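# Four arms move the balls from the blanket into the crate

## Task

Arm bases on the table top, in the scene frame (metres; heading in degrees counter-clockwise from +x): arm1 at x=-0.87, y=+0.65, z=+0.72, heading -90; arm2 at x=-0.87, y=-0.65, z=+0.72, heading +90; arm3 at x=+0.00, y=+0.65, z=+0.72, heading -90; arm4 at x=+0.00, y=-0.65, z=+0.72, heading +90. Move every ball from the blanket into the crate. The crate has to finish upright and in its original spot. At the end every gripper must release and every arm must back away. Nothing counts as done if it stays put only because a robot is still holding or supporting it.

## Robot and tools

Robots. There are four identical i2rt Big YAM arms, named arm1, arm2, arm3 and arm4, with their bases fixed on the table top at the positions listed in the task. Each has six revolute joints, a two-finger parallel gripper and a camera on the wrist. With joints 1 and 6 at zero and the hand level and pointing ahead, the wrist camera rides on top of the hand and looks toward the fingertips. The hand can get to roughly 1.0 m from the joint1 axis. Each joint moves at its own speed, so the path between two postures may bulge outward. Two further cameras, cam_high and cam_low, are fixed in the room.

Frames. Everything lives in one scene frame: origin on the floor, +z up; the table top is near z=0.72. "hand" means the point halfway between the fingertips. Its z axis runs along the fingers and the fingers close along its y axis.

execute_actions(actions, cameras). actions is a list holding one action or nothing. An action is an object keyed by arm name; each arm gets its own "joints" object, never a shared list. Inside joints, give absolute targets (not offsets) by name, in any subset: joint1_rad -2.879 to 2.879 (base turn; positive is counter-clockwise seen from above; at 0 the arm extends the way its base faces), joint2_rad 0 to 3.141 (shoulder; 0 has the upper arm lying roughly level toward the back, larger values raise it then bring it forward), joint3_rad 0 to 3.019 (elbow; 0 is fully folded, larger opens), joint4_rad -1.692 to 1.57 (hand pitch; positive tips the fingers up), joint5_rad -1.57 to 1.57 (hand yaw; positive to the arm's right), joint6_rad -2.094 to 2.094 (hand roll; positive is clockwise viewed from behind the hand), all in radians, and gripper_m 0 to 0.093, the fingertip gap in metres. Tolerances for counting a joint as arrived are about ±0.045, 0.14, 0.09, 0.055, 0.03, 0.035 rad and ±0.003 m. Motions of different arms begin together and may finish at different moments. A joint or arm you omit keeps its previous target and may still be pushing. An unknown key or an out-of-range number causes the whole call to be rejected with no motion. cameras is a list drawn from arm1_cam_wrist, arm2_cam_wrist, arm3_cam_wrist, arm4_cam_wrist, cam_high, cam_low, all; omitted, null or ["all"] gives every camera, [] gives none. An empty actions list simply reports state and images.

Results. Each call returns each robot's state (joint_positions, joint torques, hand pose) and the images, with a "pictures" line listing the cameras in image order. Wrist images are 616x616 fisheye; cam_high and cam_low are 896x504. joint_status tells how each commanded motion ended: "off_target" (stopped short and may still push), "contact_stop" or "time_out" (the joint now holds where it stopped; a time_out joint may keep a nearby target and keep pushing, shown under on_its_own), "not_followed" (a built-in clearance check refused that arm's joint targets, announced by "joint command not followed" and usually a "cause:" line; the gripper part still runs, and the refused targets may be retried later). on_its_own lists what the call did not command; "held at" is the target being held, not the present position. Torques include offsets, friction and noise, so read them with caution. A "MOTOR HOT" line appears at 85 °C; at 100 °C an "OVER-TEMPERATURE FAULT" drops that arm and its joints read "limit_stop_at_motor_heat" until cooled; then resend the target.

wait(seconds): 0 to 10 s, commands nothing and returns the same state and images. zoom_image(camera, region): enlarges part of that camera's most recent full image; region is [x0, y0, x1, y1] in pixels from the top-left, at most 504 by 504. read_manual(section): returns licence texts only, default "licences". finished_scene(scene): ends scene number 1 or 2 for good and reports whether the task succeeded; call it only once balls rest in the crate untouched by any gripper.

Cautions. The arms do not halt on contact; they keep pressing, possibly hard, and sustained pushing heats motors. To relieve a push, command the joint to its reported position. A tiny target change may not move a joint, and a joint holding weight up may sag. Arms pressing hard against each other fails the run; the clearance check can be late and does not cover fingers, gripper bodies or wrist cameras. Never knock a rigid object (balls, crate) off the work area, tip the crate, drop or slam things. Loose objects can occasionally get a brief external nudge, so check before finishing. While you are composing a reply the robots keep holding the last command.

Each tool is called after "Call:" as name(argument=value, ...), one argument or row to a line, values as JSON.

## Session

Call:
execute_actions(
  actions=[],
)

Scene clock: 0.00 s.
Joint torques (N m, as the arm reports them, + toward a larger angle): no reading
arm1.joint_positions: joint1_rad=+0.013 joint2_rad=+0.444 joint3_rad=+1.449 joint4_rad=-1.534 joint5_rad=+0.007 joint6_rad=-0.009 gripper_m=+0.094
arm1.joint_status: not commanded
arm1.hand: x=-0.8636 y=+0.5240 z=+1.3264 quat_wxyz=(-0.358, -0.593, -0.633, +0.345) (m; scene frame)
arm2.joint_positions: joint1_rad=-0.009 joint2_rad=+0.447 joint3_rad=+1.464 joint4_rad=-1.551 joint5_rad=-0.003 joint6_rad=-0.013 gripper_m=+0.095
arm2.joint_status: not commanded
arm2.hand: x=-0.8633 y=-0.5327 z=+1.3157 quat_wxyz=(-0.360, +0.604, -0.621, -0.345) (m; scene frame)
arm3.joint_positions: joint1_rad=+0.014 joint2_rad=+0.436 joint3_rad=+1.460 joint4_rad=-1.538 joint5_rad=-0.006 joint6_rad=-0.006 gripper_m=+0.094
arm3.joint_status: not commanded
arm3.hand: x=-0.0019 y=+0.5236 z=+1.3360 quat_wxyz=(-0.350, -0.616, -0.609, +0.356) (m; scene frame)
arm4.joint_positions: joint1_rad=-0.011 joint2_rad=+0.443 joint3_rad=+1.459 joint4_rad=-1.543 joint5_rad=-0.004 joint6_rad=+0.015 gripper_m=+0.095
arm4.joint_status: not commanded
arm4.hand: x=-0.0044 y=-0.5279 z=+1.3278 quat_wxyz=(-0.343, +0.619, -0.607, -0.362) (m; scene frame)
pictures: arm1_cam_wrist, arm2_cam_wrist, arm3_cam_wrist, arm4_cam_wrist, cam_high, cam_low
Images, in order (width x height): arm1_cam_wrist 616x616, arm2_cam_wrist 616x616, arm3_cam_wrist 616x616, arm4_cam_wrist 616x616, cam_high 896x504, cam_low 896x504.

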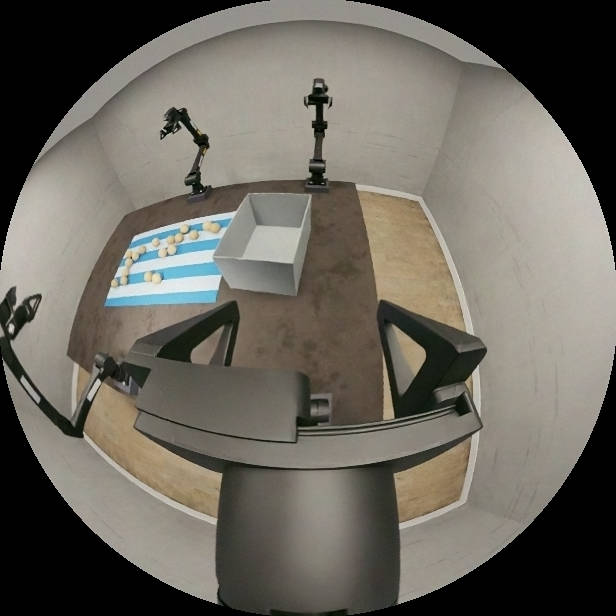

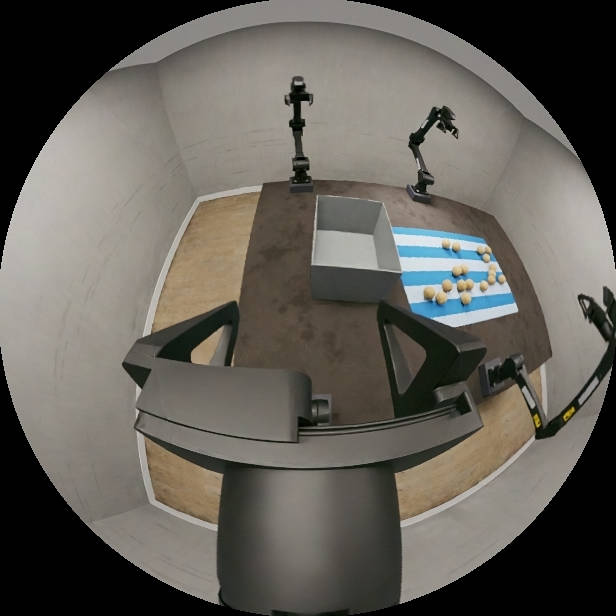

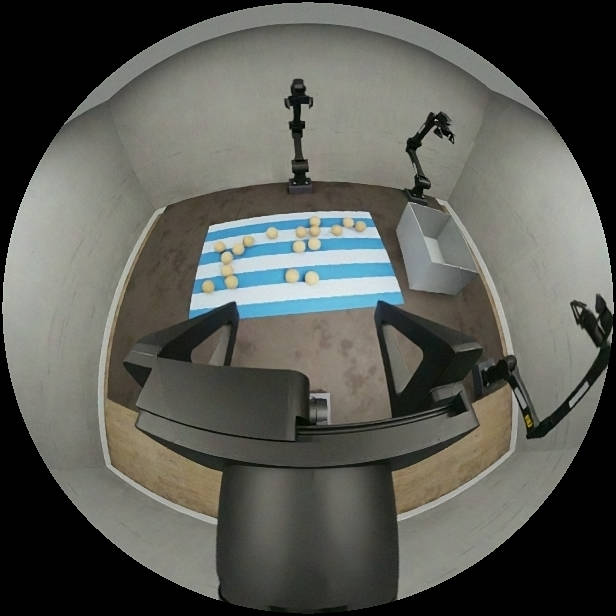

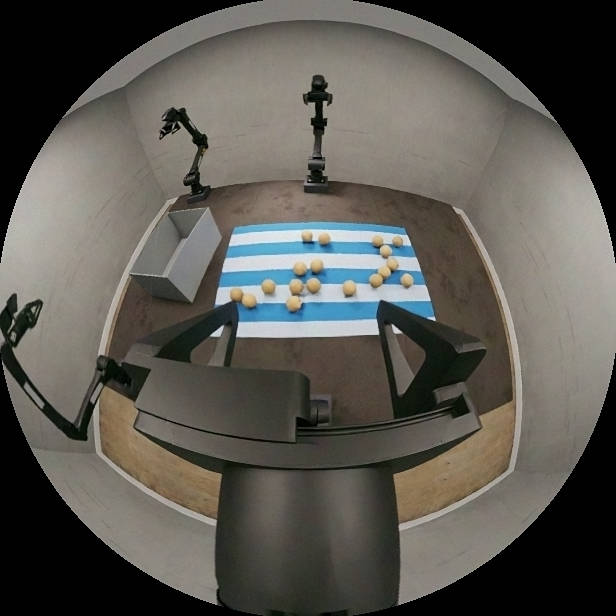

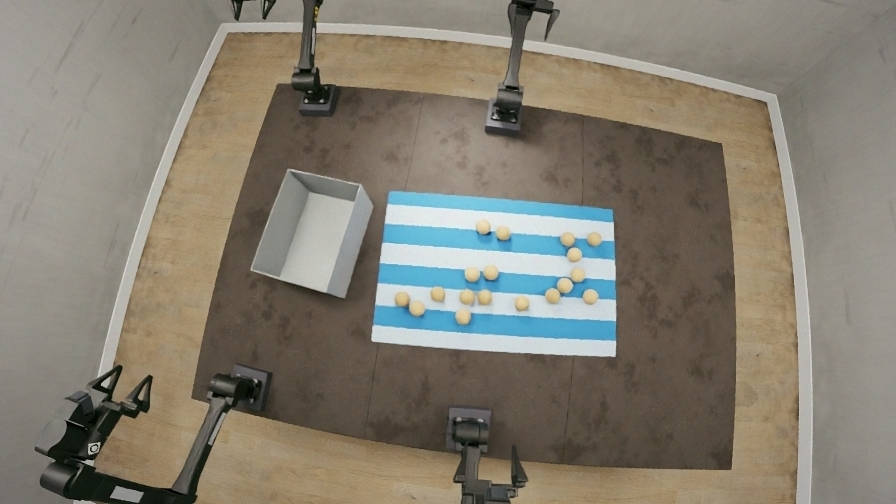

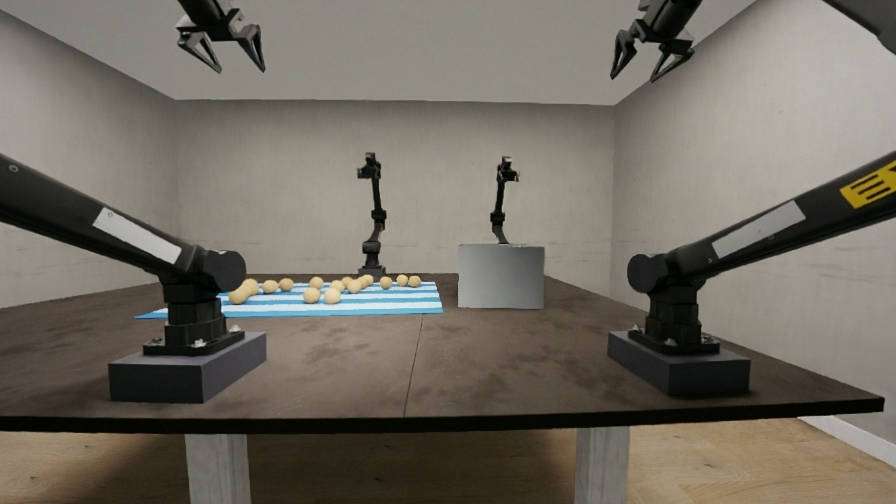

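Call:
zoom_image(
  camera="cam_high",
  region=[200, 60, 660, 480],
)

Region (200, 60, 660, 480) of cam_high's 896x504 image, scaled by 1.096, with more detail than that image has; it fills the top 460 rows of this view, and the rest is white.

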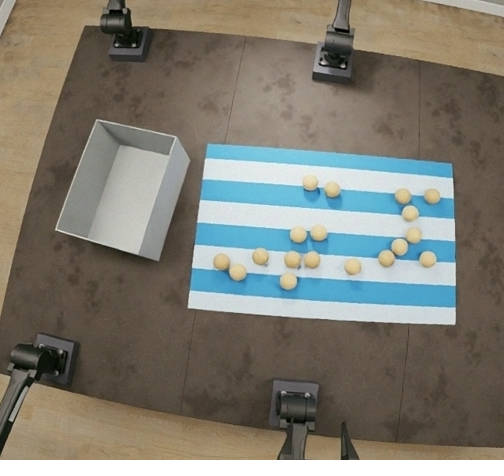

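Call:
execute_actions(
  actions=[
    {"arm4":{"joints":{"joint1_rad":0.17,"joint2_rad":1.518,"joint3_rad":1.058,"joint4_rad":-1.111}},"arm3":{"joints":{"joint1_rad":0.08,"joint2_rad":1.854,"joint3_rad":1.498,"joint4_rad":-1.215,"joint6_rad":1.5}}},
  ],
  cameras=["arm3_cam_wrist","arm4_cam_wrist","cam_high","cam_low"],
)

Scene clock: 24.30 s.
Joint torques (N m, as the arm reports them, + toward a larger angle): arm1=[-1.31  6.05  7.95  2.07 -0.07  0.06] | arm2=[-0.45  6.07  7.91  2.29  0.02  0.03] | arm3=[ -0.99 -16.09   9.32   0.18  -0.01   0.26] | arm4=[ 2.94 -9.87  8.08  0.61  0.11  0.08]
arm1.joint_positions: joint1_rad=+0.013 joint2_rad=+0.444 joint3_rad=+1.449 joint4_rad=-1.534 joint5_rad=+0.007 joint6_rad=-0.009 gripper_m=+0.094
arm1.joint_status: not commanded
arm1.hand: x=-0.8636 y=+0.5240 z=+1.3264 quat_wxyz=(-0.358, -0.593, -0.633, +0.345) (m; scene frame)
arm2.joint_positions: joint1_rad=-0.009 joint2_rad=+0.447 joint3_rad=+1.464 joint4_rad=-1.551 joint5_rad=-0.003 joint6_rad=-0.013 gripper_m=+0.095
arm2.joint_status: not commanded
arm2.hand: x=-0.8633 y=-0.5327 z=+1.3157 quat_wxyz=(-0.360, +0.604, -0.621, -0.345) (m; scene frame)
arm3.joint_positions: joint1_rad=+0.070 joint2_rad=+1.859 joint3_rad=+1.479 joint4_rad=-1.217 joint5_rad=-0.006 joint6_rad=+1.486 gripper_m=+0.094
arm3.joint_status: all done
arm3.hand: x=+0.0200 y=+0.1065 z=+0.8608 quat_wxyz=(+0.019, -0.998, -0.060, -0.003) (m; scene frame)
arm4.joint_positions: joint1_rad=+0.163 joint2_rad=+1.518 joint3_rad=+1.040 joint4_rad=-1.126 joint5_rad=-0.004 joint6_rad=+0.015 gripper_m=+0.095
arm4.joint_status: all done
arm4.hand: x=-0.0823 y=-0.2578 z=+0.8639 quat_wxyz=(+0.011, +0.771, -0.636, +0.011) (m; scene frame)
pictures: arm3_cam_wrist, arm4_cam_wrist, cam_high, cam_low
Images, in order (width x height): arm3_cam_wrist 616x616, arm4_cam_wrist 616x616, cam_high 896x504, cam_low 896x504.

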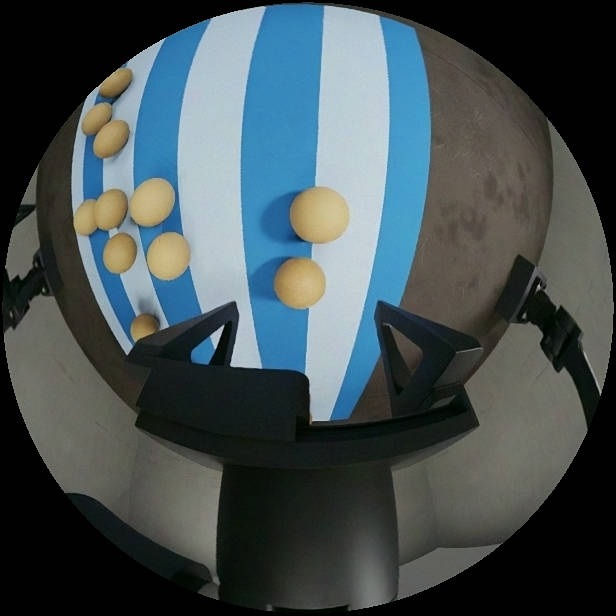

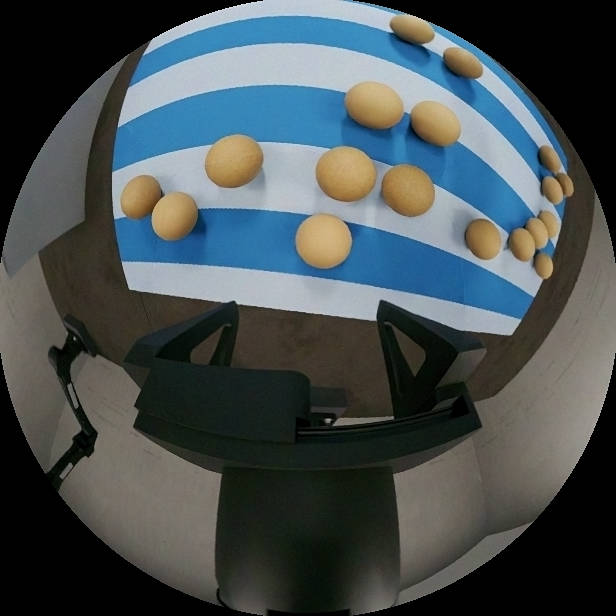

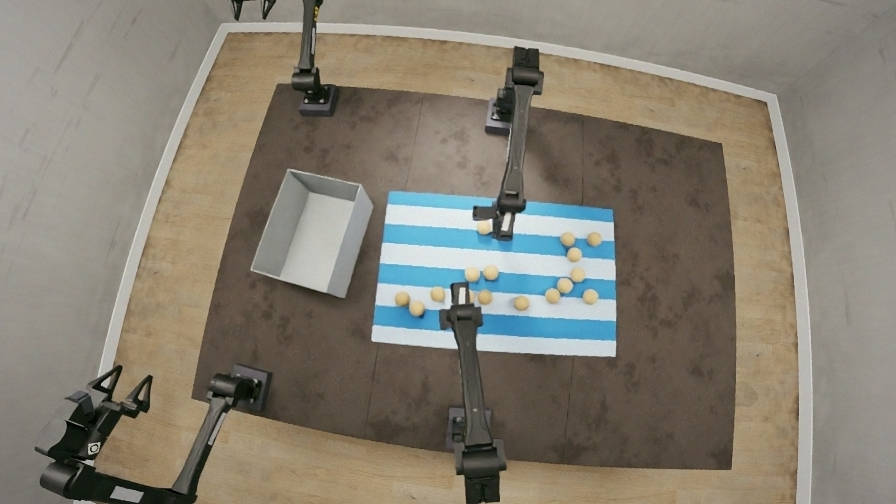

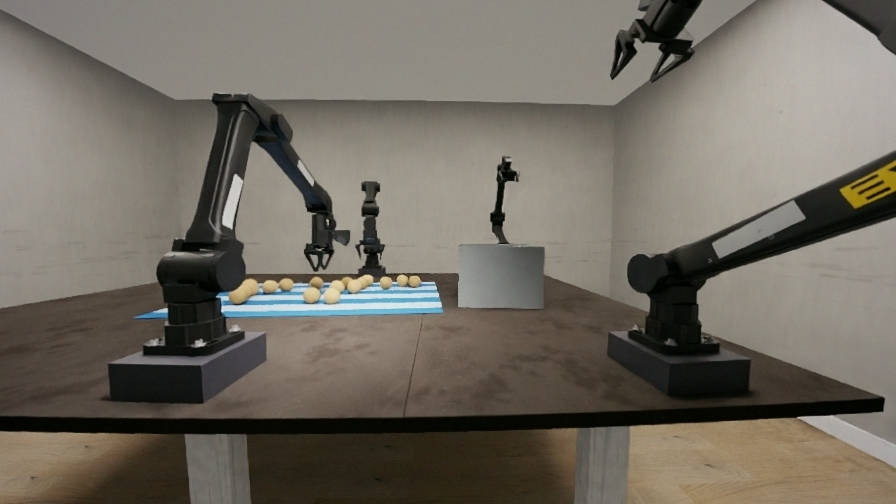

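Call:
execute_actions(
  actions=[
    {"arm4":{"joints":{"joint1_rad":0.11,"joint2_rad":1.697,"joint3_rad":0.944,"joint4_rad":-0.79}},"arm3":{"joints":{"joint1_rad":0.125,"joint2_rad":1.99,"joint3_rad":1.408,"joint4_rad":-0.965}}},
  ],
  cameras=["arm3_cam_wrist","arm4_cam_wrist","cam_low"],
)

Scene clock: 33.67 s.
Joint torques (N m, as the arm reports them, + toward a larger angle): arm1=[-1.44  6.4   7.9   1.84 -0.04  0.06] | arm2=[-0.41  6.08  7.91  2.29  0.02  0.03] | arm3=[ -1.86 -18.5    7.24   0.47  -0.01   0.24] | arm4=[  2.02 -12.52   6.72   0.64   0.1    0.08]
arm1.joint_positions: joint1_rad=+0.013 joint2_rad=+0.444 joint3_rad=+1.449 joint4_rad=-1.534 joint5_rad=+0.007 joint6_rad=-0.009 gripper_m=+0.094
arm1.joint_status: not commanded
arm1.hand: x=-0.8636 y=+0.5240 z=+1.3264 quat_wxyz=(-0.358, -0.593, -0.633, +0.345) (m; scene frame)
arm2.joint_positions: joint1_rad=-0.009 joint2_rad=+0.447 joint3_rad=+1.464 joint4_rad=-1.551 joint5_rad=-0.003 joint6_rad=-0.013 gripper_m=+0.095
arm2.joint_status: not commanded
arm2.hand: x=-0.8633 y=-0.5327 z=+1.3157 quat_wxyz=(-0.360, +0.604, -0.621, -0.345) (m; scene frame)
arm3.joint_positions: joint1_rad=+0.124 joint2_rad=+2.009 joint3_rad=+1.405 joint4_rad=-0.974 joint5_rad=-0.006 joint6_rad=+1.487 gripper_m=+0.094
arm3.joint_status: all done
arm3.hand: x=+0.0503 y=+0.0961 z=+0.7555 quat_wxyz=(+0.010, -0.996, -0.087, -0.003) (m; scene frame)
arm4.joint_positions: joint1_rad=+0.112 joint2_rad=+1.716 joint3_rad=+0.928 joint4_rad=-0.805 joint5_rad=-0.004 joint6_rad=+0.015 gripper_m=+0.095
arm4.joint_status: all done
arm4.hand: x=-0.0632 y=-0.2472 z=+0.7518 quat_wxyz=(+0.008, +0.755, -0.656, +0.007) (m; scene frame)
pictures: arm3_cam_wrist, arm4_cam_wrist, cam_low
Images, in order (width x height): arm3_cam_wrist 616x616, arm4_cam_wrist 616x616, cam_low 896x504.

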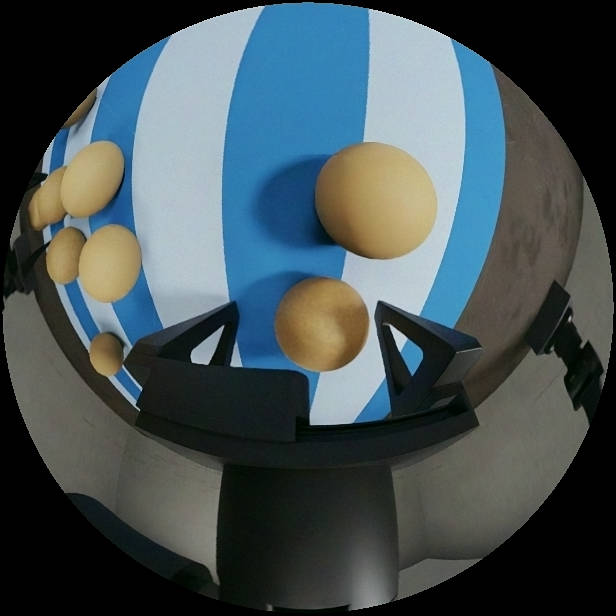

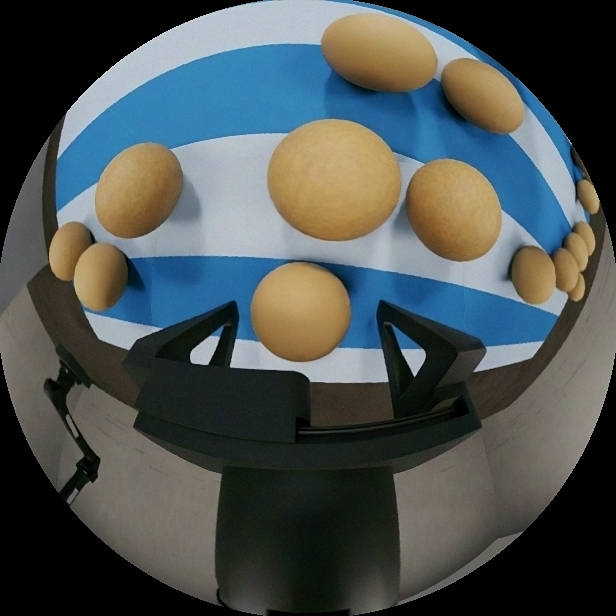

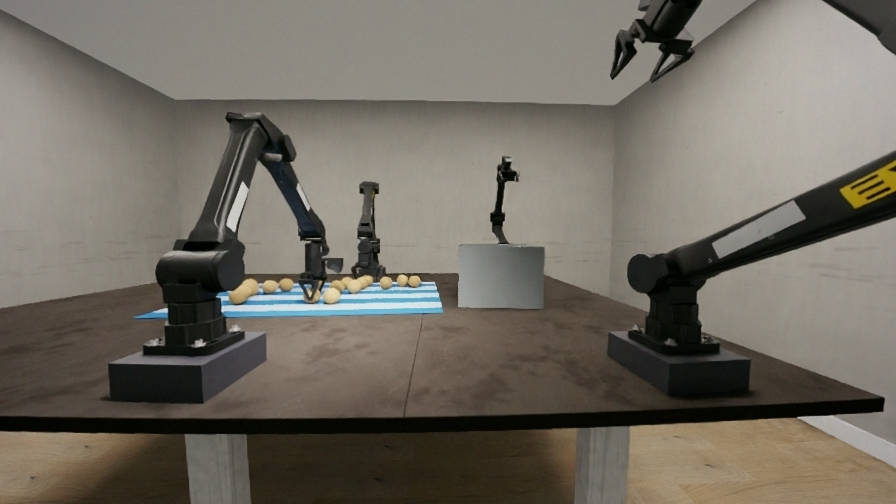

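Call:
execute_actions(
  actions=[
    {"arm4":{"joints":{"gripper_m":0.05}},"arm3":{"joints":{"gripper_m":0.05}}},
  ],
  cameras=[],
)

Call:
execute_actions(
  actions=[
    {"arm4":{"joints":{"joint2_rad":1.35,"joint3_rad":1.35,"joint4_rad":-1.3}},"arm3":{"joints":{"joint2_rad":1.4,"joint3_rad":1.4,"joint4_rad":-1.3}}},
  ],
  cameras=[],
)

Call:
execute_actions(
  actions=[
    {"arm4":{"joints":{"joint1_rad":0.86,"joint2_rad":2.14,"joint3_rad":2.27,"joint4_rad":-1.1}},"arm3":{"joints":{"joint1_rad":-0.8,"joint2_rad":2.14,"joint3_rad":2.27,"joint4_rad":-1.1}}},
  ],
  cameras=["arm3_cam_wrist","arm4_cam_wrist","cam_high","cam_low"],
)

Scene clock: 45.63 s.
Joint torques (N m, as the arm reports them, + toward a larger angle): arm1=[-1.73  6.09  7.94  2.17 -0.07  0.03] | arm2=[-0.42  6.11  7.91  2.29  0.01  0.03] | arm3=[ -1.59 -18.71   7.22   0.48  -0.01   0.24] | arm4=[  2.   -12.31   6.74   0.63   0.09   0.07]
arm1.joint_positions: joint1_rad=+0.013 joint2_rad=+0.444 joint3_rad=+1.449 joint4_rad=-1.534 joint5_rad=+0.007 joint6_rad=-0.009 gripper_m=+0.094
arm1.joint_status: not commanded
arm1.hand: x=-0.8636 y=+0.5240 z=+1.3264 quat_wxyz=(-0.358, -0.593, -0.633, +0.345) (m; scene frame)
arm2.joint_positions: joint1_rad=-0.009 joint2_rad=+0.447 joint3_rad=+1.464 joint4_rad=-1.551 joint5_rad=-0.003 joint6_rad=-0.013 gripper_m=+0.095
arm2.joint_status: not commanded
arm2.hand: x=-0.8633 y=-0.5327 z=+1.3157 quat_wxyz=(-0.360, +0.604, -0.621, -0.345) (m; scene frame)
arm3.joint_positions: joint1_rad=+0.124 joint2_rad=+2.009 joint3_rad=+1.405 joint4_rad=-0.974 joint5_rad=-0.006 joint6_rad=+1.487 gripper_m=+0.058
arm3.joint_status: gripper_m off_target (ended at +0.058, target +0.050)
arm3.hand: x=+0.0503 y=+0.0960 z=+0.7554 quat_wxyz=(+0.009, -0.996, -0.087, -0.003) (m; scene frame)
arm4.joint_positions: joint1_rad=+0.112 joint2_rad=+1.716 joint3_rad=+0.928 joint4_rad=-0.805 joint5_rad=-0.004 joint6_rad=+0.015 gripper_m=+0.058
arm4.joint_status: gripper_m off_target (ended at +0.058, target +0.050)
arm4.hand: x=-0.0632 y=-0.2472 z=+0.7518 quat_wxyz=(+0.008, +0.755, -0.656, +0.007) (m; scene frame)
pictures: none
No camera images: the call's "cameras" was empty. Leave "cameras" out to get every camera's image.

Scene clock: 47.17 s.
Joint torques (N m, as the arm reports them, + toward a larger angle): arm1=[-1.82  6.07  8.02  2.17 -0.07  0.05] | arm2=[-0.43  6.07  7.91  2.29  0.02  0.03] | arm3=[ -1.6  -10.07   9.12   0.4   -0.01   0.22] | arm4=[  2.03 -10.02   8.98   0.24   0.11   0.08]
arm1.joint_positions: joint1_rad=+0.013 joint2_rad=+0.444 joint3_rad=+1.449 joint4_rad=-1.534 joint5_rad=+0.007 joint6_rad=-0.009 gripper_m=+0.094
arm1.joint_status: not commanded
arm1.hand: x=-0.8636 y=+0.5240 z=+1.3264 quat_wxyz=(-0.358, -0.593, -0.633, +0.345) (m; scene frame)
arm2.joint_positions: joint1_rad=-0.009 joint2_rad=+0.447 joint3_rad=+1.464 joint4_rad=-1.551 joint5_rad=-0.003 joint6_rad=-0.013 gripper_m=+0.095
arm2.joint_status: not commanded
arm2.hand: x=-0.8633 y=-0.5327 z=+1.3157 quat_wxyz=(-0.360, +0.604, -0.621, -0.345) (m; scene frame)
arm3.joint_positions: joint1_rad=+0.124 joint2_rad=+1.400 joint3_rad=+1.398 joint4_rad=-1.295 joint5_rad=-0.006 joint6_rad=+1.487 gripper_m=+0.058
arm3.joint_status: all done
arm3.hand: x=+0.0428 y=+0.1759 z=+1.0526 quat_wxyz=(-0.131, -0.988, -0.086, -0.004) (m; scene frame)
arm4.joint_positions: joint1_rad=+0.112 joint2_rad=+1.357 joint3_rad=+1.338 joint4_rad=-1.288 joint5_rad=-0.004 joint6_rad=+0.015 gripper_m=+0.058
arm4.joint_status: all done
arm4.hand: x=-0.0704 y=-0.2019 z=+1.0431 quat_wxyz=(-0.084, +0.748, -0.650, -0.102) (m; scene frame)
pictures: none
No camera images: the call's "cameras" was empty. Leave "cameras" out to get every camera's image.

Scene clock: 49.03 s.
Joint torques (N m, as the arm reports them, + toward a larger angle): arm1=[-1.6   6.19  7.93  2.13 -0.05  0.02] | arm2=[-0.41  6.14  7.91  2.3   0.01  0.03] | arm3=[ -1.81 -22.47  14.25   1.39  -0.04   0.19] | arm4=[  2.26 -22.53  11.92   1.     0.05   0.1 ]
arm1.joint_positions: joint1_rad=+0.013 joint2_rad=+0.444 joint3_rad=+1.449 joint4_rad=-1.534 joint5_rad=+0.007 joint6_rad=-0.009 gripper_m=+0.094
arm1.joint_status: not commanded
arm1.hand: x=-0.8636 y=+0.5240 z=+1.3264 quat_wxyz=(-0.358, -0.593, -0.633, +0.345) (m; scene frame)
arm2.joint_positions: joint1_rad=-0.009 joint2_rad=+0.447 joint3_rad=+1.464 joint4_rad=-1.551 joint5_rad=-0.003 joint6_rad=-0.013 gripper_m=+0.095
arm2.joint_status: not commanded
arm2.hand: x=-0.8633 y=-0.5327 z=+1.3157 quat_wxyz=(-0.360, +0.604, -0.621, -0.345) (m; scene frame)
arm3.joint_positions: joint1_rad=-0.802 joint2_rad=+2.150 joint3_rad=+2.210 joint4_rad=-1.109 joint5_rad=-0.005 joint6_rad=+1.487 gripper_m=+0.058
arm3.joint_status: all done
arm3.hand: x=-0.5855 y=+0.1178 z=+0.9937 quat_wxyz=(-0.227, -0.900, +0.354, +0.114) (m; scene frame)
arm4.joint_positions: joint1_rad=+0.859 joint2_rad=+2.161 joint3_rad=+2.217 joint4_rad=-1.099 joint5_rad=-0.003 joint6_rad=+0.015 gripper_m=+0.058
arm4.joint_status: all done
arm4.hand: x=-0.6232 y=-0.1580 z=+0.9896 quat_wxyz=(-0.083, +0.910, -0.323, -0.248) (m; scene frame)
pictures: arm3_cam_wrist, arm4_cam_wrist, cam_high, cam_low
Images, in order (width x height): arm3_cam_wrist 616x616, arm4_cam_wrist 616x616, cam_high 896x504, cam_low 896x504.

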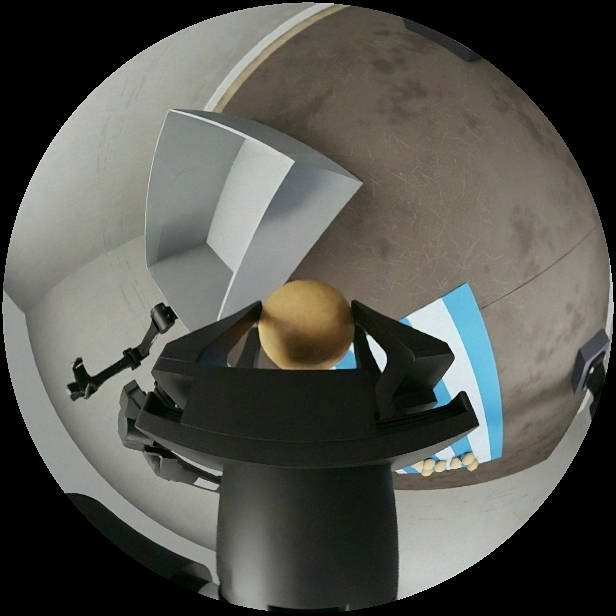

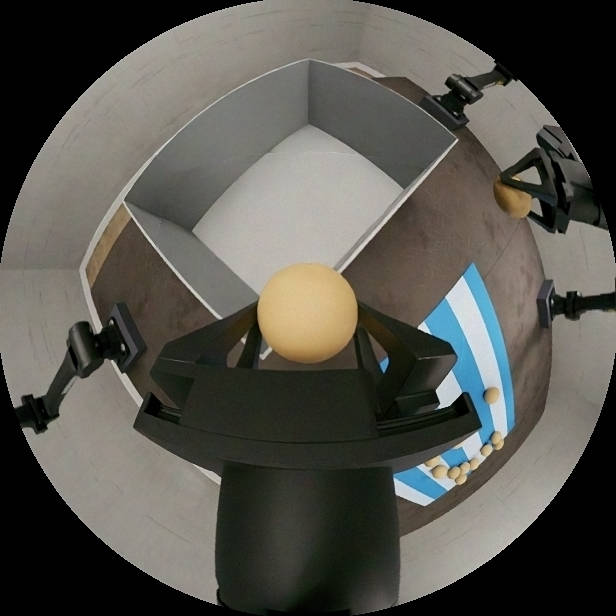

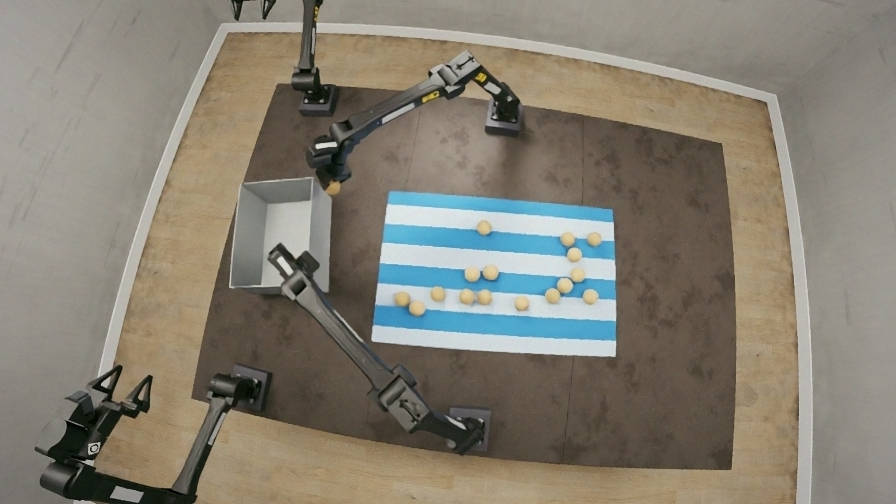

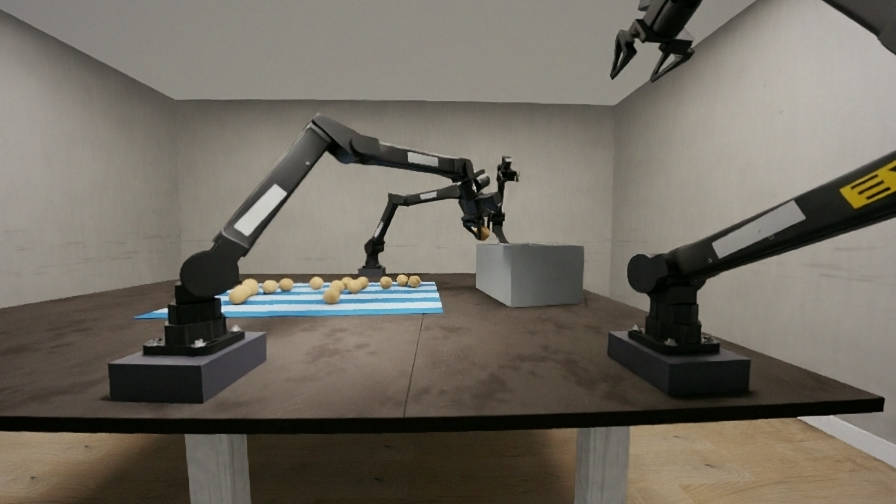

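Call:
execute_actions(
  actions=[
    {"arm4":{"joints":{"joint2_rad":1.6}},"arm3":{"joints":{"joint2_rad":1.5,"joint1_rad":-0.6,"joint6_rad":0}},"arm1":{"joints":{"joint1_rad":-0.21,"joint2_rad":2.02,"joint3_rad":2.24,"joint4_rad":-1.69}}},
  ],
  cameras=["arm1_cam_wrist","cam_high","cam_low"],
)

Scene clock: 60.83 s.
Joint torques (N m, as the arm reports them, + toward a larger angle): arm1=[ -2.3  -24.91  11.52  -0.39  -0.06   0.05] | arm2=[-0.43  6.09  7.9   2.29  0.02  0.03] | arm3=[ -1.79 -10.92   8.46   1.93  -0.05  -0.01] | arm4=[  2.38 -13.92   9.15   1.51   0.04   0.11]
arm1.joint_positions: joint1_rad=-0.201 joint2_rad=+2.036 joint3_rad=+2.215 joint4_rad=-1.677 joint5_rad=+0.007 joint6_rad=-0.009 gripper_m=+0.094
arm1.joint_status: all done
arm1.hand: x=-0.9713 y=+0.0119 z=+1.0354 quat_wxyz=(-0.020, -0.756, -0.653, +0.031) (m; scene frame)
arm2.joint_positions: joint1_rad=-0.009 joint2_rad=+0.447 joint3_rad=+1.464 joint4_rad=-1.551 joint5_rad=-0.003 joint6_rad=-0.013 gripper_m=+0.095
arm2.joint_status: not commanded
arm2.hand: x=-0.8633 y=-0.5327 z=+1.3157 quat_wxyz=(-0.360, +0.604, -0.621, -0.345) (m; scene frame)
arm3.joint_positions: joint1_rad=-0.600 joint2_rad=+1.511 joint3_rad=+2.263 joint4_rad=-1.105 joint5_rad=-0.006 joint6_rad=+0.014 gripper_m=+0.058
arm3.joint_status: all done
arm3.hand: x=-0.3410 y=+0.1771 z=+1.4632 quat_wxyz=(-0.260, -0.735, -0.370, +0.505) (m; scene frame)
arm4.joint_positions: joint1_rad=+0.859 joint2_rad=+1.620 joint3_rad=+2.246 joint4_rad=-1.099 joint5_rad=-0.003 joint6_rad=+0.015 gripper_m=+0.058
arm4.joint_status: all done
arm4.hand: x=-0.4997 y=-0.2561 z=+1.3904 quat_wxyz=(-0.167, +0.804, -0.285, -0.495) (m; scene frame)
pictures: arm1_cam_wrist, cam_high, cam_low
Images, in order (width x height): arm1_cam_wrist 616x616, cam_high 896x504, cam_low 896x504.

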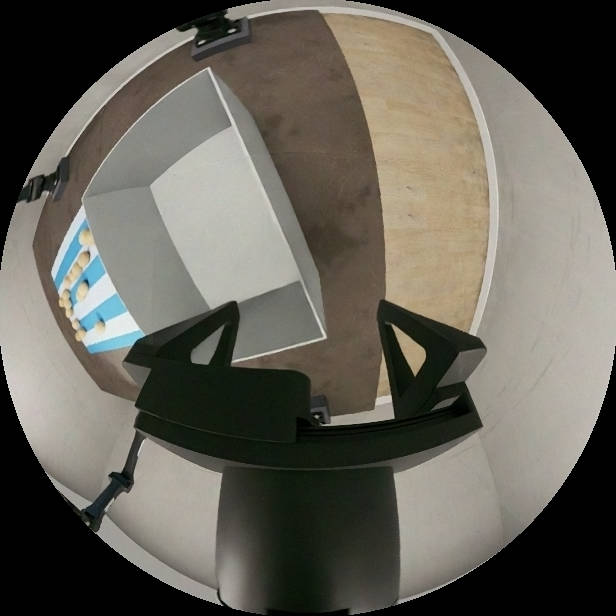

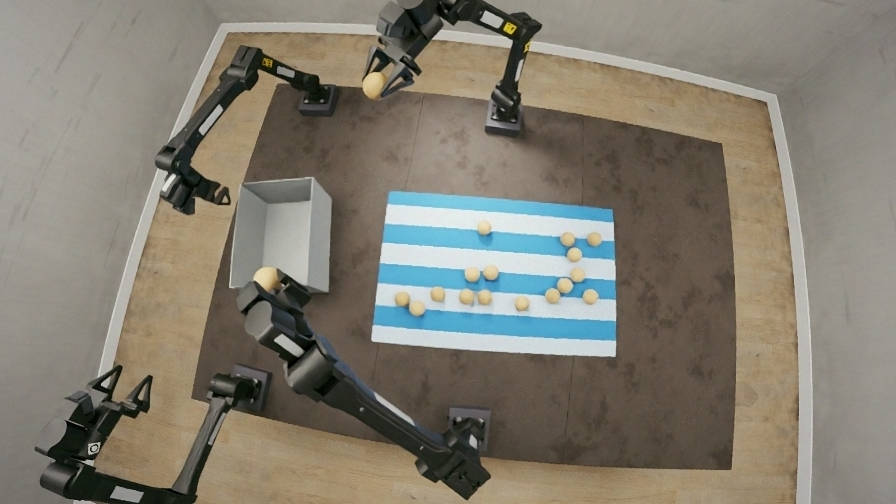

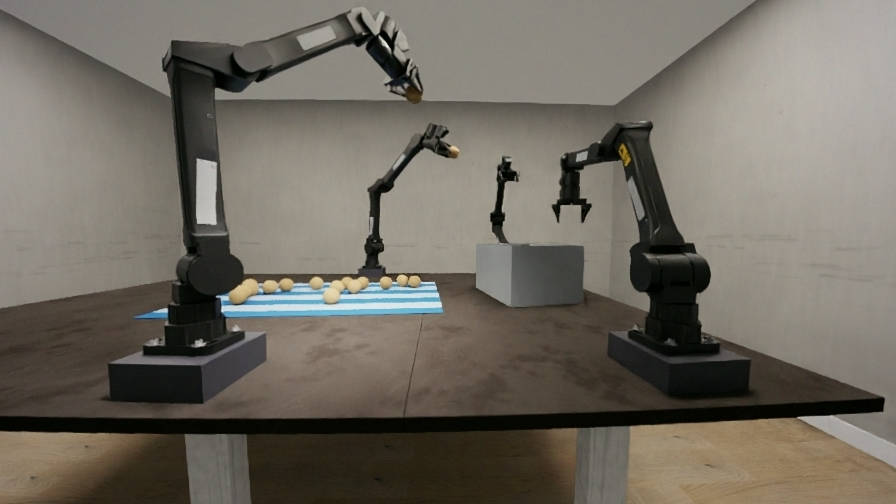

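Call:
execute_actions(
  actions=[
    {"arm1":{"joints":{"joint1_rad":-0.18,"joint2_rad":2.06,"joint3_rad":1.96,"joint4_rad":-1.447,"joint6_rad":-0.34}}},
  ],
  cameras=["arm1_cam_wrist"],
)

Call:
execute_actions(
  actions=[
    {"arm1":{"joints":{"gripper_m":0.0}}},
  ],
  cameras=[],
)

Call:
execute_actions(
  actions=[
    {"arm1":{"joints":{"joint1_rad":-0.05,"joint2_rad":1.94,"joint3_rad":1.77,"joint4_rad":-1.38,"joint6_rad":-0.05}}},
  ],
  cameras=[],
)

Call:
execute_actions(
  actions=[
    {"arm1":{"joints":{"joint1_rad":0.085,"joint2_rad":1.82,"joint3_rad":1.58,"joint4_rad":-1.313,"joint6_rad":0.25}}},
  ],
  cameras=["cam_high","cam_low"],
)

Scene clock: 73.03 s.
Joint torques (N m, as the arm reports them, + toward a larger angle): arm1=[ -0.74 -25.49   9.56   0.86  -0.12  -0.06] | arm2=[-0.44  6.08  7.91  2.29  0.02  0.03] | arm3=[ -1.82 -11.02   8.42   1.9   -0.06   0.  ] | arm4=[  2.18 -13.85   9.12   1.58   0.05   0.08]
arm1.joint_positions: joint1_rad=-0.189 joint2_rad=+2.067 joint3_rad=+1.955 joint4_rad=-1.463 joint5_rad=+0.007 joint6_rad=-0.327 gripper_m=+0.094
arm1.joint_status: all done
arm1.hand: x=-0.9628 y=+0.0166 z=+0.9162 quat_wxyz=(+0.005, -0.639, -0.769, +0.000) (m; scene frame)
arm2.joint_positions: joint1_rad=-0.009 joint2_rad=+0.447 joint3_rad=+1.464 joint4_rad=-1.551 joint5_rad=-0.003 joint6_rad=-0.013 gripper_m=+0.095
arm2.joint_status: not commanded
arm2.hand: x=-0.8633 y=-0.5327 z=+1.3157 quat_wxyz=(-0.360, +0.604, -0.621, -0.345) (m; scene frame)
arm3.joint_positions: joint1_rad=-0.600 joint2_rad=+1.511 joint3_rad=+2.263 joint4_rad=-1.105 joint5_rad=-0.006 joint6_rad=+0.014 gripper_m=+0.058
arm3.joint_status: not commanded
arm3.hand: x=-0.3410 y=+0.1771 z=+1.4632 quat_wxyz=(-0.260, -0.735, -0.370, +0.505) (m; scene frame)
arm4.joint_positions: joint1_rad=+0.859 joint2_rad=+1.620 joint3_rad=+2.246 joint4_rad=-1.099 joint5_rad=-0.003 joint6_rad=+0.015 gripper_m=+0.058
arm4.joint_status: not commanded
arm4.hand: x=-0.4997 y=-0.2561 z=+1.3904 quat_wxyz=(-0.167, +0.804, -0.285, -0.495) (m; scene frame)
pictures: arm1_cam_wrist
Images, in order (width x height): arm1_cam_wrist 616x616.

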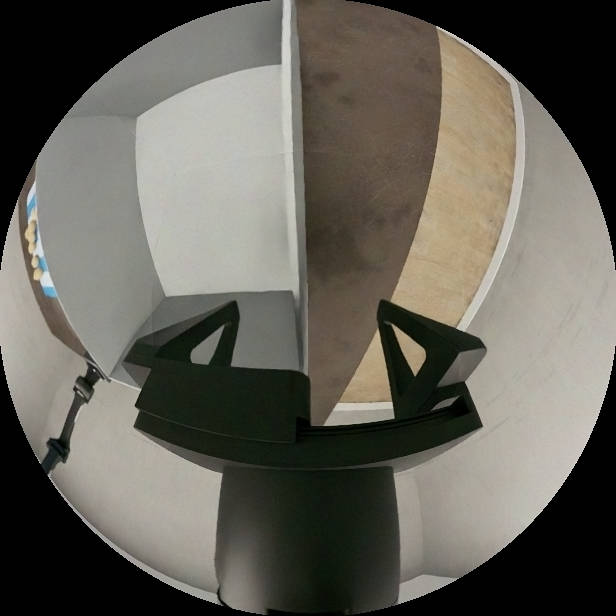

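Scene clock: 73.83 s.
Joint torques (N m, as the arm reports them, + toward a larger angle): arm1=[ -1.04 -24.51   9.81   0.8   -0.06   0.08] | arm2=[-0.43  6.09  7.9   2.3   0.02  0.03] | arm3=[ -1.79 -11.02   8.43   1.92  -0.06   0.  ] | arm4=[  2.13 -13.92   9.19   1.52   0.06   0.08]
arm1.joint_positions: joint1_rad=-0.186 joint2_rad=+2.067 joint3_rad=+1.955 joint4_rad=-1.462 joint5_rad=+0.006 joint6_rad=-0.342 gripper_m=+0.002
arm1.joint_status: all done
arm1.hand: x=-0.9604 y=+0.0161 z=+0.9162 quat_wxyz=(+0.004, -0.632, -0.775, +0.000) (m; scene frame)
arm2.joint_positions: joint1_rad=-0.009 joint2_rad=+0.447 joint3_rad=+1.464 joint4_rad=-1.551 joint5_rad=-0.003 joint6_rad=-0.013 gripper_m=+0.095
arm2.joint_status: not commanded
arm2.hand: x=-0.8633 y=-0.5327 z=+1.3157 quat_wxyz=(-0.360, +0.604, -0.621, -0.345) (m; scene frame)
arm3.joint_positions: joint1_rad=-0.600 joint2_rad=+1.511 joint3_rad=+2.263 joint4_rad=-1.105 joint5_rad=-0.006 joint6_rad=+0.014 gripper_m=+0.058
arm3.joint_status: not commanded
arm3.hand: x=-0.3410 y=+0.1771 z=+1.4632 quat_wxyz=(-0.260, -0.735, -0.370, +0.505) (m; scene frame)
arm4.joint_positions: joint1_rad=+0.859 joint2_rad=+1.620 joint3_rad=+2.246 joint4_rad=-1.099 joint5_rad=-0.003 joint6_rad=+0.015 gripper_m=+0.058
arm4.joint_status: not commanded
arm4.hand: x=-0.4997 y=-0.2561 z=+1.3904 quat_wxyz=(-0.167, +0.804, -0.285, -0.495) (m; scene frame)
pictures: none
No camera images: the call's "cameras" was empty. Leave "cameras" out to get every camera's image.

Scene clock: 76.03 s.
Joint torques (N m, as the arm reports them, + toward a larger angle): arm1=[ -2.39 -23.63   8.64   0.99  -0.02   0.43] | arm2=[-0.43  6.09  7.9   2.3   0.01  0.03] | arm3=[ -1.78 -11.02   8.42   1.93  -0.06   0.  ] | arm4=[  1.89 -14.21   9.17   1.56   0.06   0.1 ]
arm1.joint_positions: joint1_rad=-0.041 joint2_rad=+1.958 joint3_rad=+1.778 joint4_rad=-1.396 joint5_rad=+0.007 joint6_rad=-0.085 gripper_m=+0.002
arm1.joint_status: joint6_rad time_out (moved +0.257 of +0.292); the others done
arm1.on_its_own: joint6_rad reads -0.085 and still pushes toward -0.050 since a time_out
arm1.hand: x=-0.8682 y=+0.0478 z=+0.9154 quat_wxyz=(+0.004, -0.674, -0.738, +0.001) (m; scene frame)
arm2.joint_positions: joint1_rad=-0.009 joint2_rad=+0.447 joint3_rad=+1.464 joint4_rad=-1.551 joint5_rad=-0.003 joint6_rad=-0.013 gripper_m=+0.095
arm2.joint_status: not commanded
arm2.hand: x=-0.8633 y=-0.5327 z=+1.3157 quat_wxyz=(-0.360, +0.604, -0.621, -0.345) (m; scene frame)
arm3.joint_positions: joint1_rad=-0.600 joint2_rad=+1.511 joint3_rad=+2.263 joint4_rad=-1.105 joint5_rad=-0.006 joint6_rad=+0.014 gripper_m=+0.058
arm3.joint_status: not commanded
arm3.hand: x=-0.3410 y=+0.1771 z=+1.4632 quat_wxyz=(-0.260, -0.735, -0.370, +0.505) (m; scene frame)
arm4.joint_positions: joint1_rad=+0.859 joint2_rad=+1.620 joint3_rad=+2.246 joint4_rad=-1.099 joint5_rad=-0.003 joint6_rad=+0.015 gripper_m=+0.058
arm4.joint_status: not commanded
arm4.hand: x=-0.4997 y=-0.2561 z=+1.3904 quat_wxyz=(-0.167, +0.804, -0.285, -0.495) (m; scene frame)
pictures: none
No camera images: the call's "cameras" was empty. Leave "cameras" out to get every camera's image.

not run: a stop came earlier in this reply.

Call:
execute_actions(
  actions=[
    {"arm1":{"joints":{"joint1_rad":0.085,"joint2_rad":1.81,"joint3_rad":1.57,"joint4_rad":-1.313,"joint6_rad":0.29}}},
  ],
  cameras=["cam_high","cam_low"],
)

Scene clock: 81.03 s.
Joint torques (N m, as the arm reports them, + toward a larger angle): arm1=[ -1.7  -21.3    8.47   1.07  -0.03   0.69] | arm2=[-0.41  6.12  7.91  2.3   0.01  0.03] | arm3=[ -1.79 -11.03   8.43   1.92  -0.05   0.  ] | arm4=[  2.14 -13.84   9.15   1.53   0.05   0.1 ]
arm1.joint_positions: joint1_rad=+0.091 joint2_rad=+1.823 joint3_rad=+1.577 joint4_rad=-1.331 joint5_rad=+0.007 joint6_rad=+0.230 gripper_m=+0.002
arm1.joint_status: joint6_rad time_out (moved +0.315 of +0.375); the others done
arm1.on_its_own: joint6_rad reads +0.230 and still pushes toward +0.290 since a time_out
arm1.hand: x=-0.7963 y=+0.1039 z=+0.9150 quat_wxyz=(+0.005, -0.739, -0.674, +0.002) (m; scene frame)
arm2.joint_positions: joint1_rad=-0.009 joint2_rad=+0.447 joint3_rad=+1.464 joint4_rad=-1.551 joint5_rad=-0.003 joint6_rad=-0.013 gripper_m=+0.095
arm2.joint_status: not commanded
arm2.hand: x=-0.8633 y=-0.5327 z=+1.3157 quat_wxyz=(-0.360, +0.604, -0.621, -0.345) (m; scene frame)
arm3.joint_positions: joint1_rad=-0.600 joint2_rad=+1.511 joint3_rad=+2.263 joint4_rad=-1.105 joint5_rad=-0.006 joint6_rad=+0.014 gripper_m=+0.058
arm3.joint_status: not commanded
arm3.hand: x=-0.3410 y=+0.1771 z=+1.4632 quat_wxyz=(-0.260, -0.735, -0.370, +0.505) (m; scene frame)
arm4.joint_positions: joint1_rad=+0.859 joint2_rad=+1.620 joint3_rad=+2.246 joint4_rad=-1.099 joint5_rad=-0.003 joint6_rad=+0.015 gripper_m=+0.058
arm4.joint_status: not commanded
arm4.hand: x=-0.4997 y=-0.2561 z=+1.3904 quat_wxyz=(-0.167, +0.804, -0.285, -0.495) (m; scene frame)
pictures: cam_high, cam_low
Images, in order (width x height): cam_high 896x504, cam_low 896x504.

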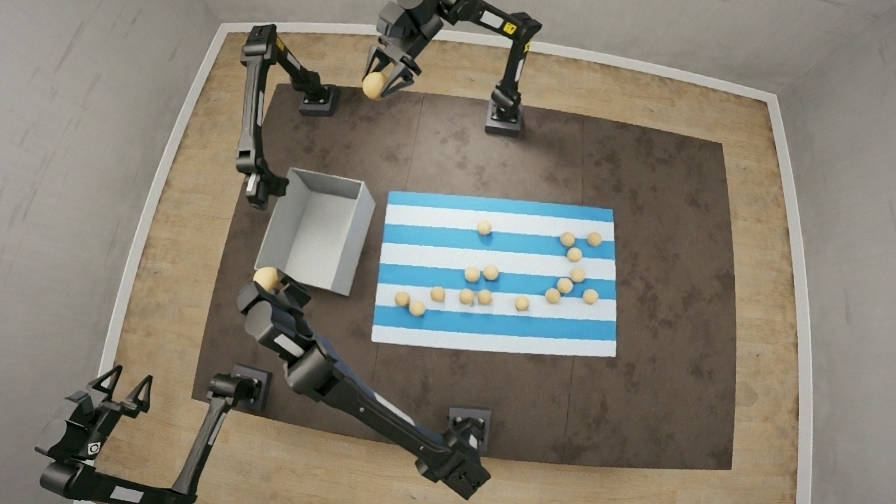

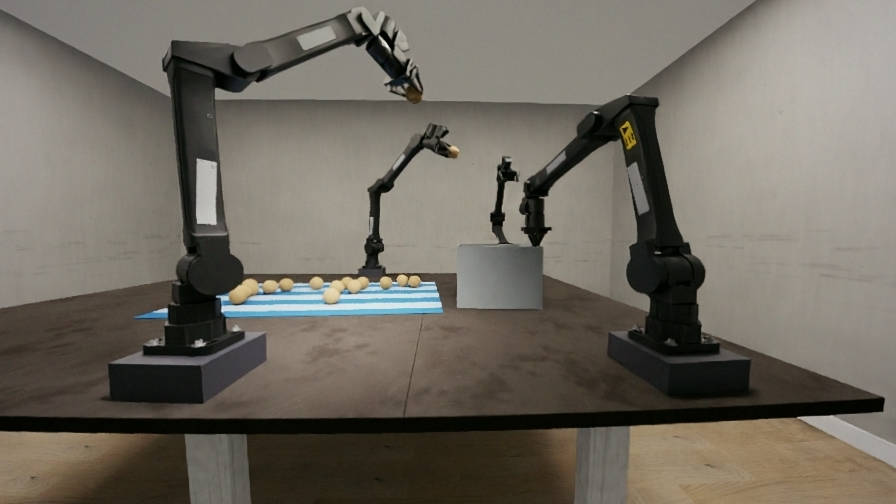

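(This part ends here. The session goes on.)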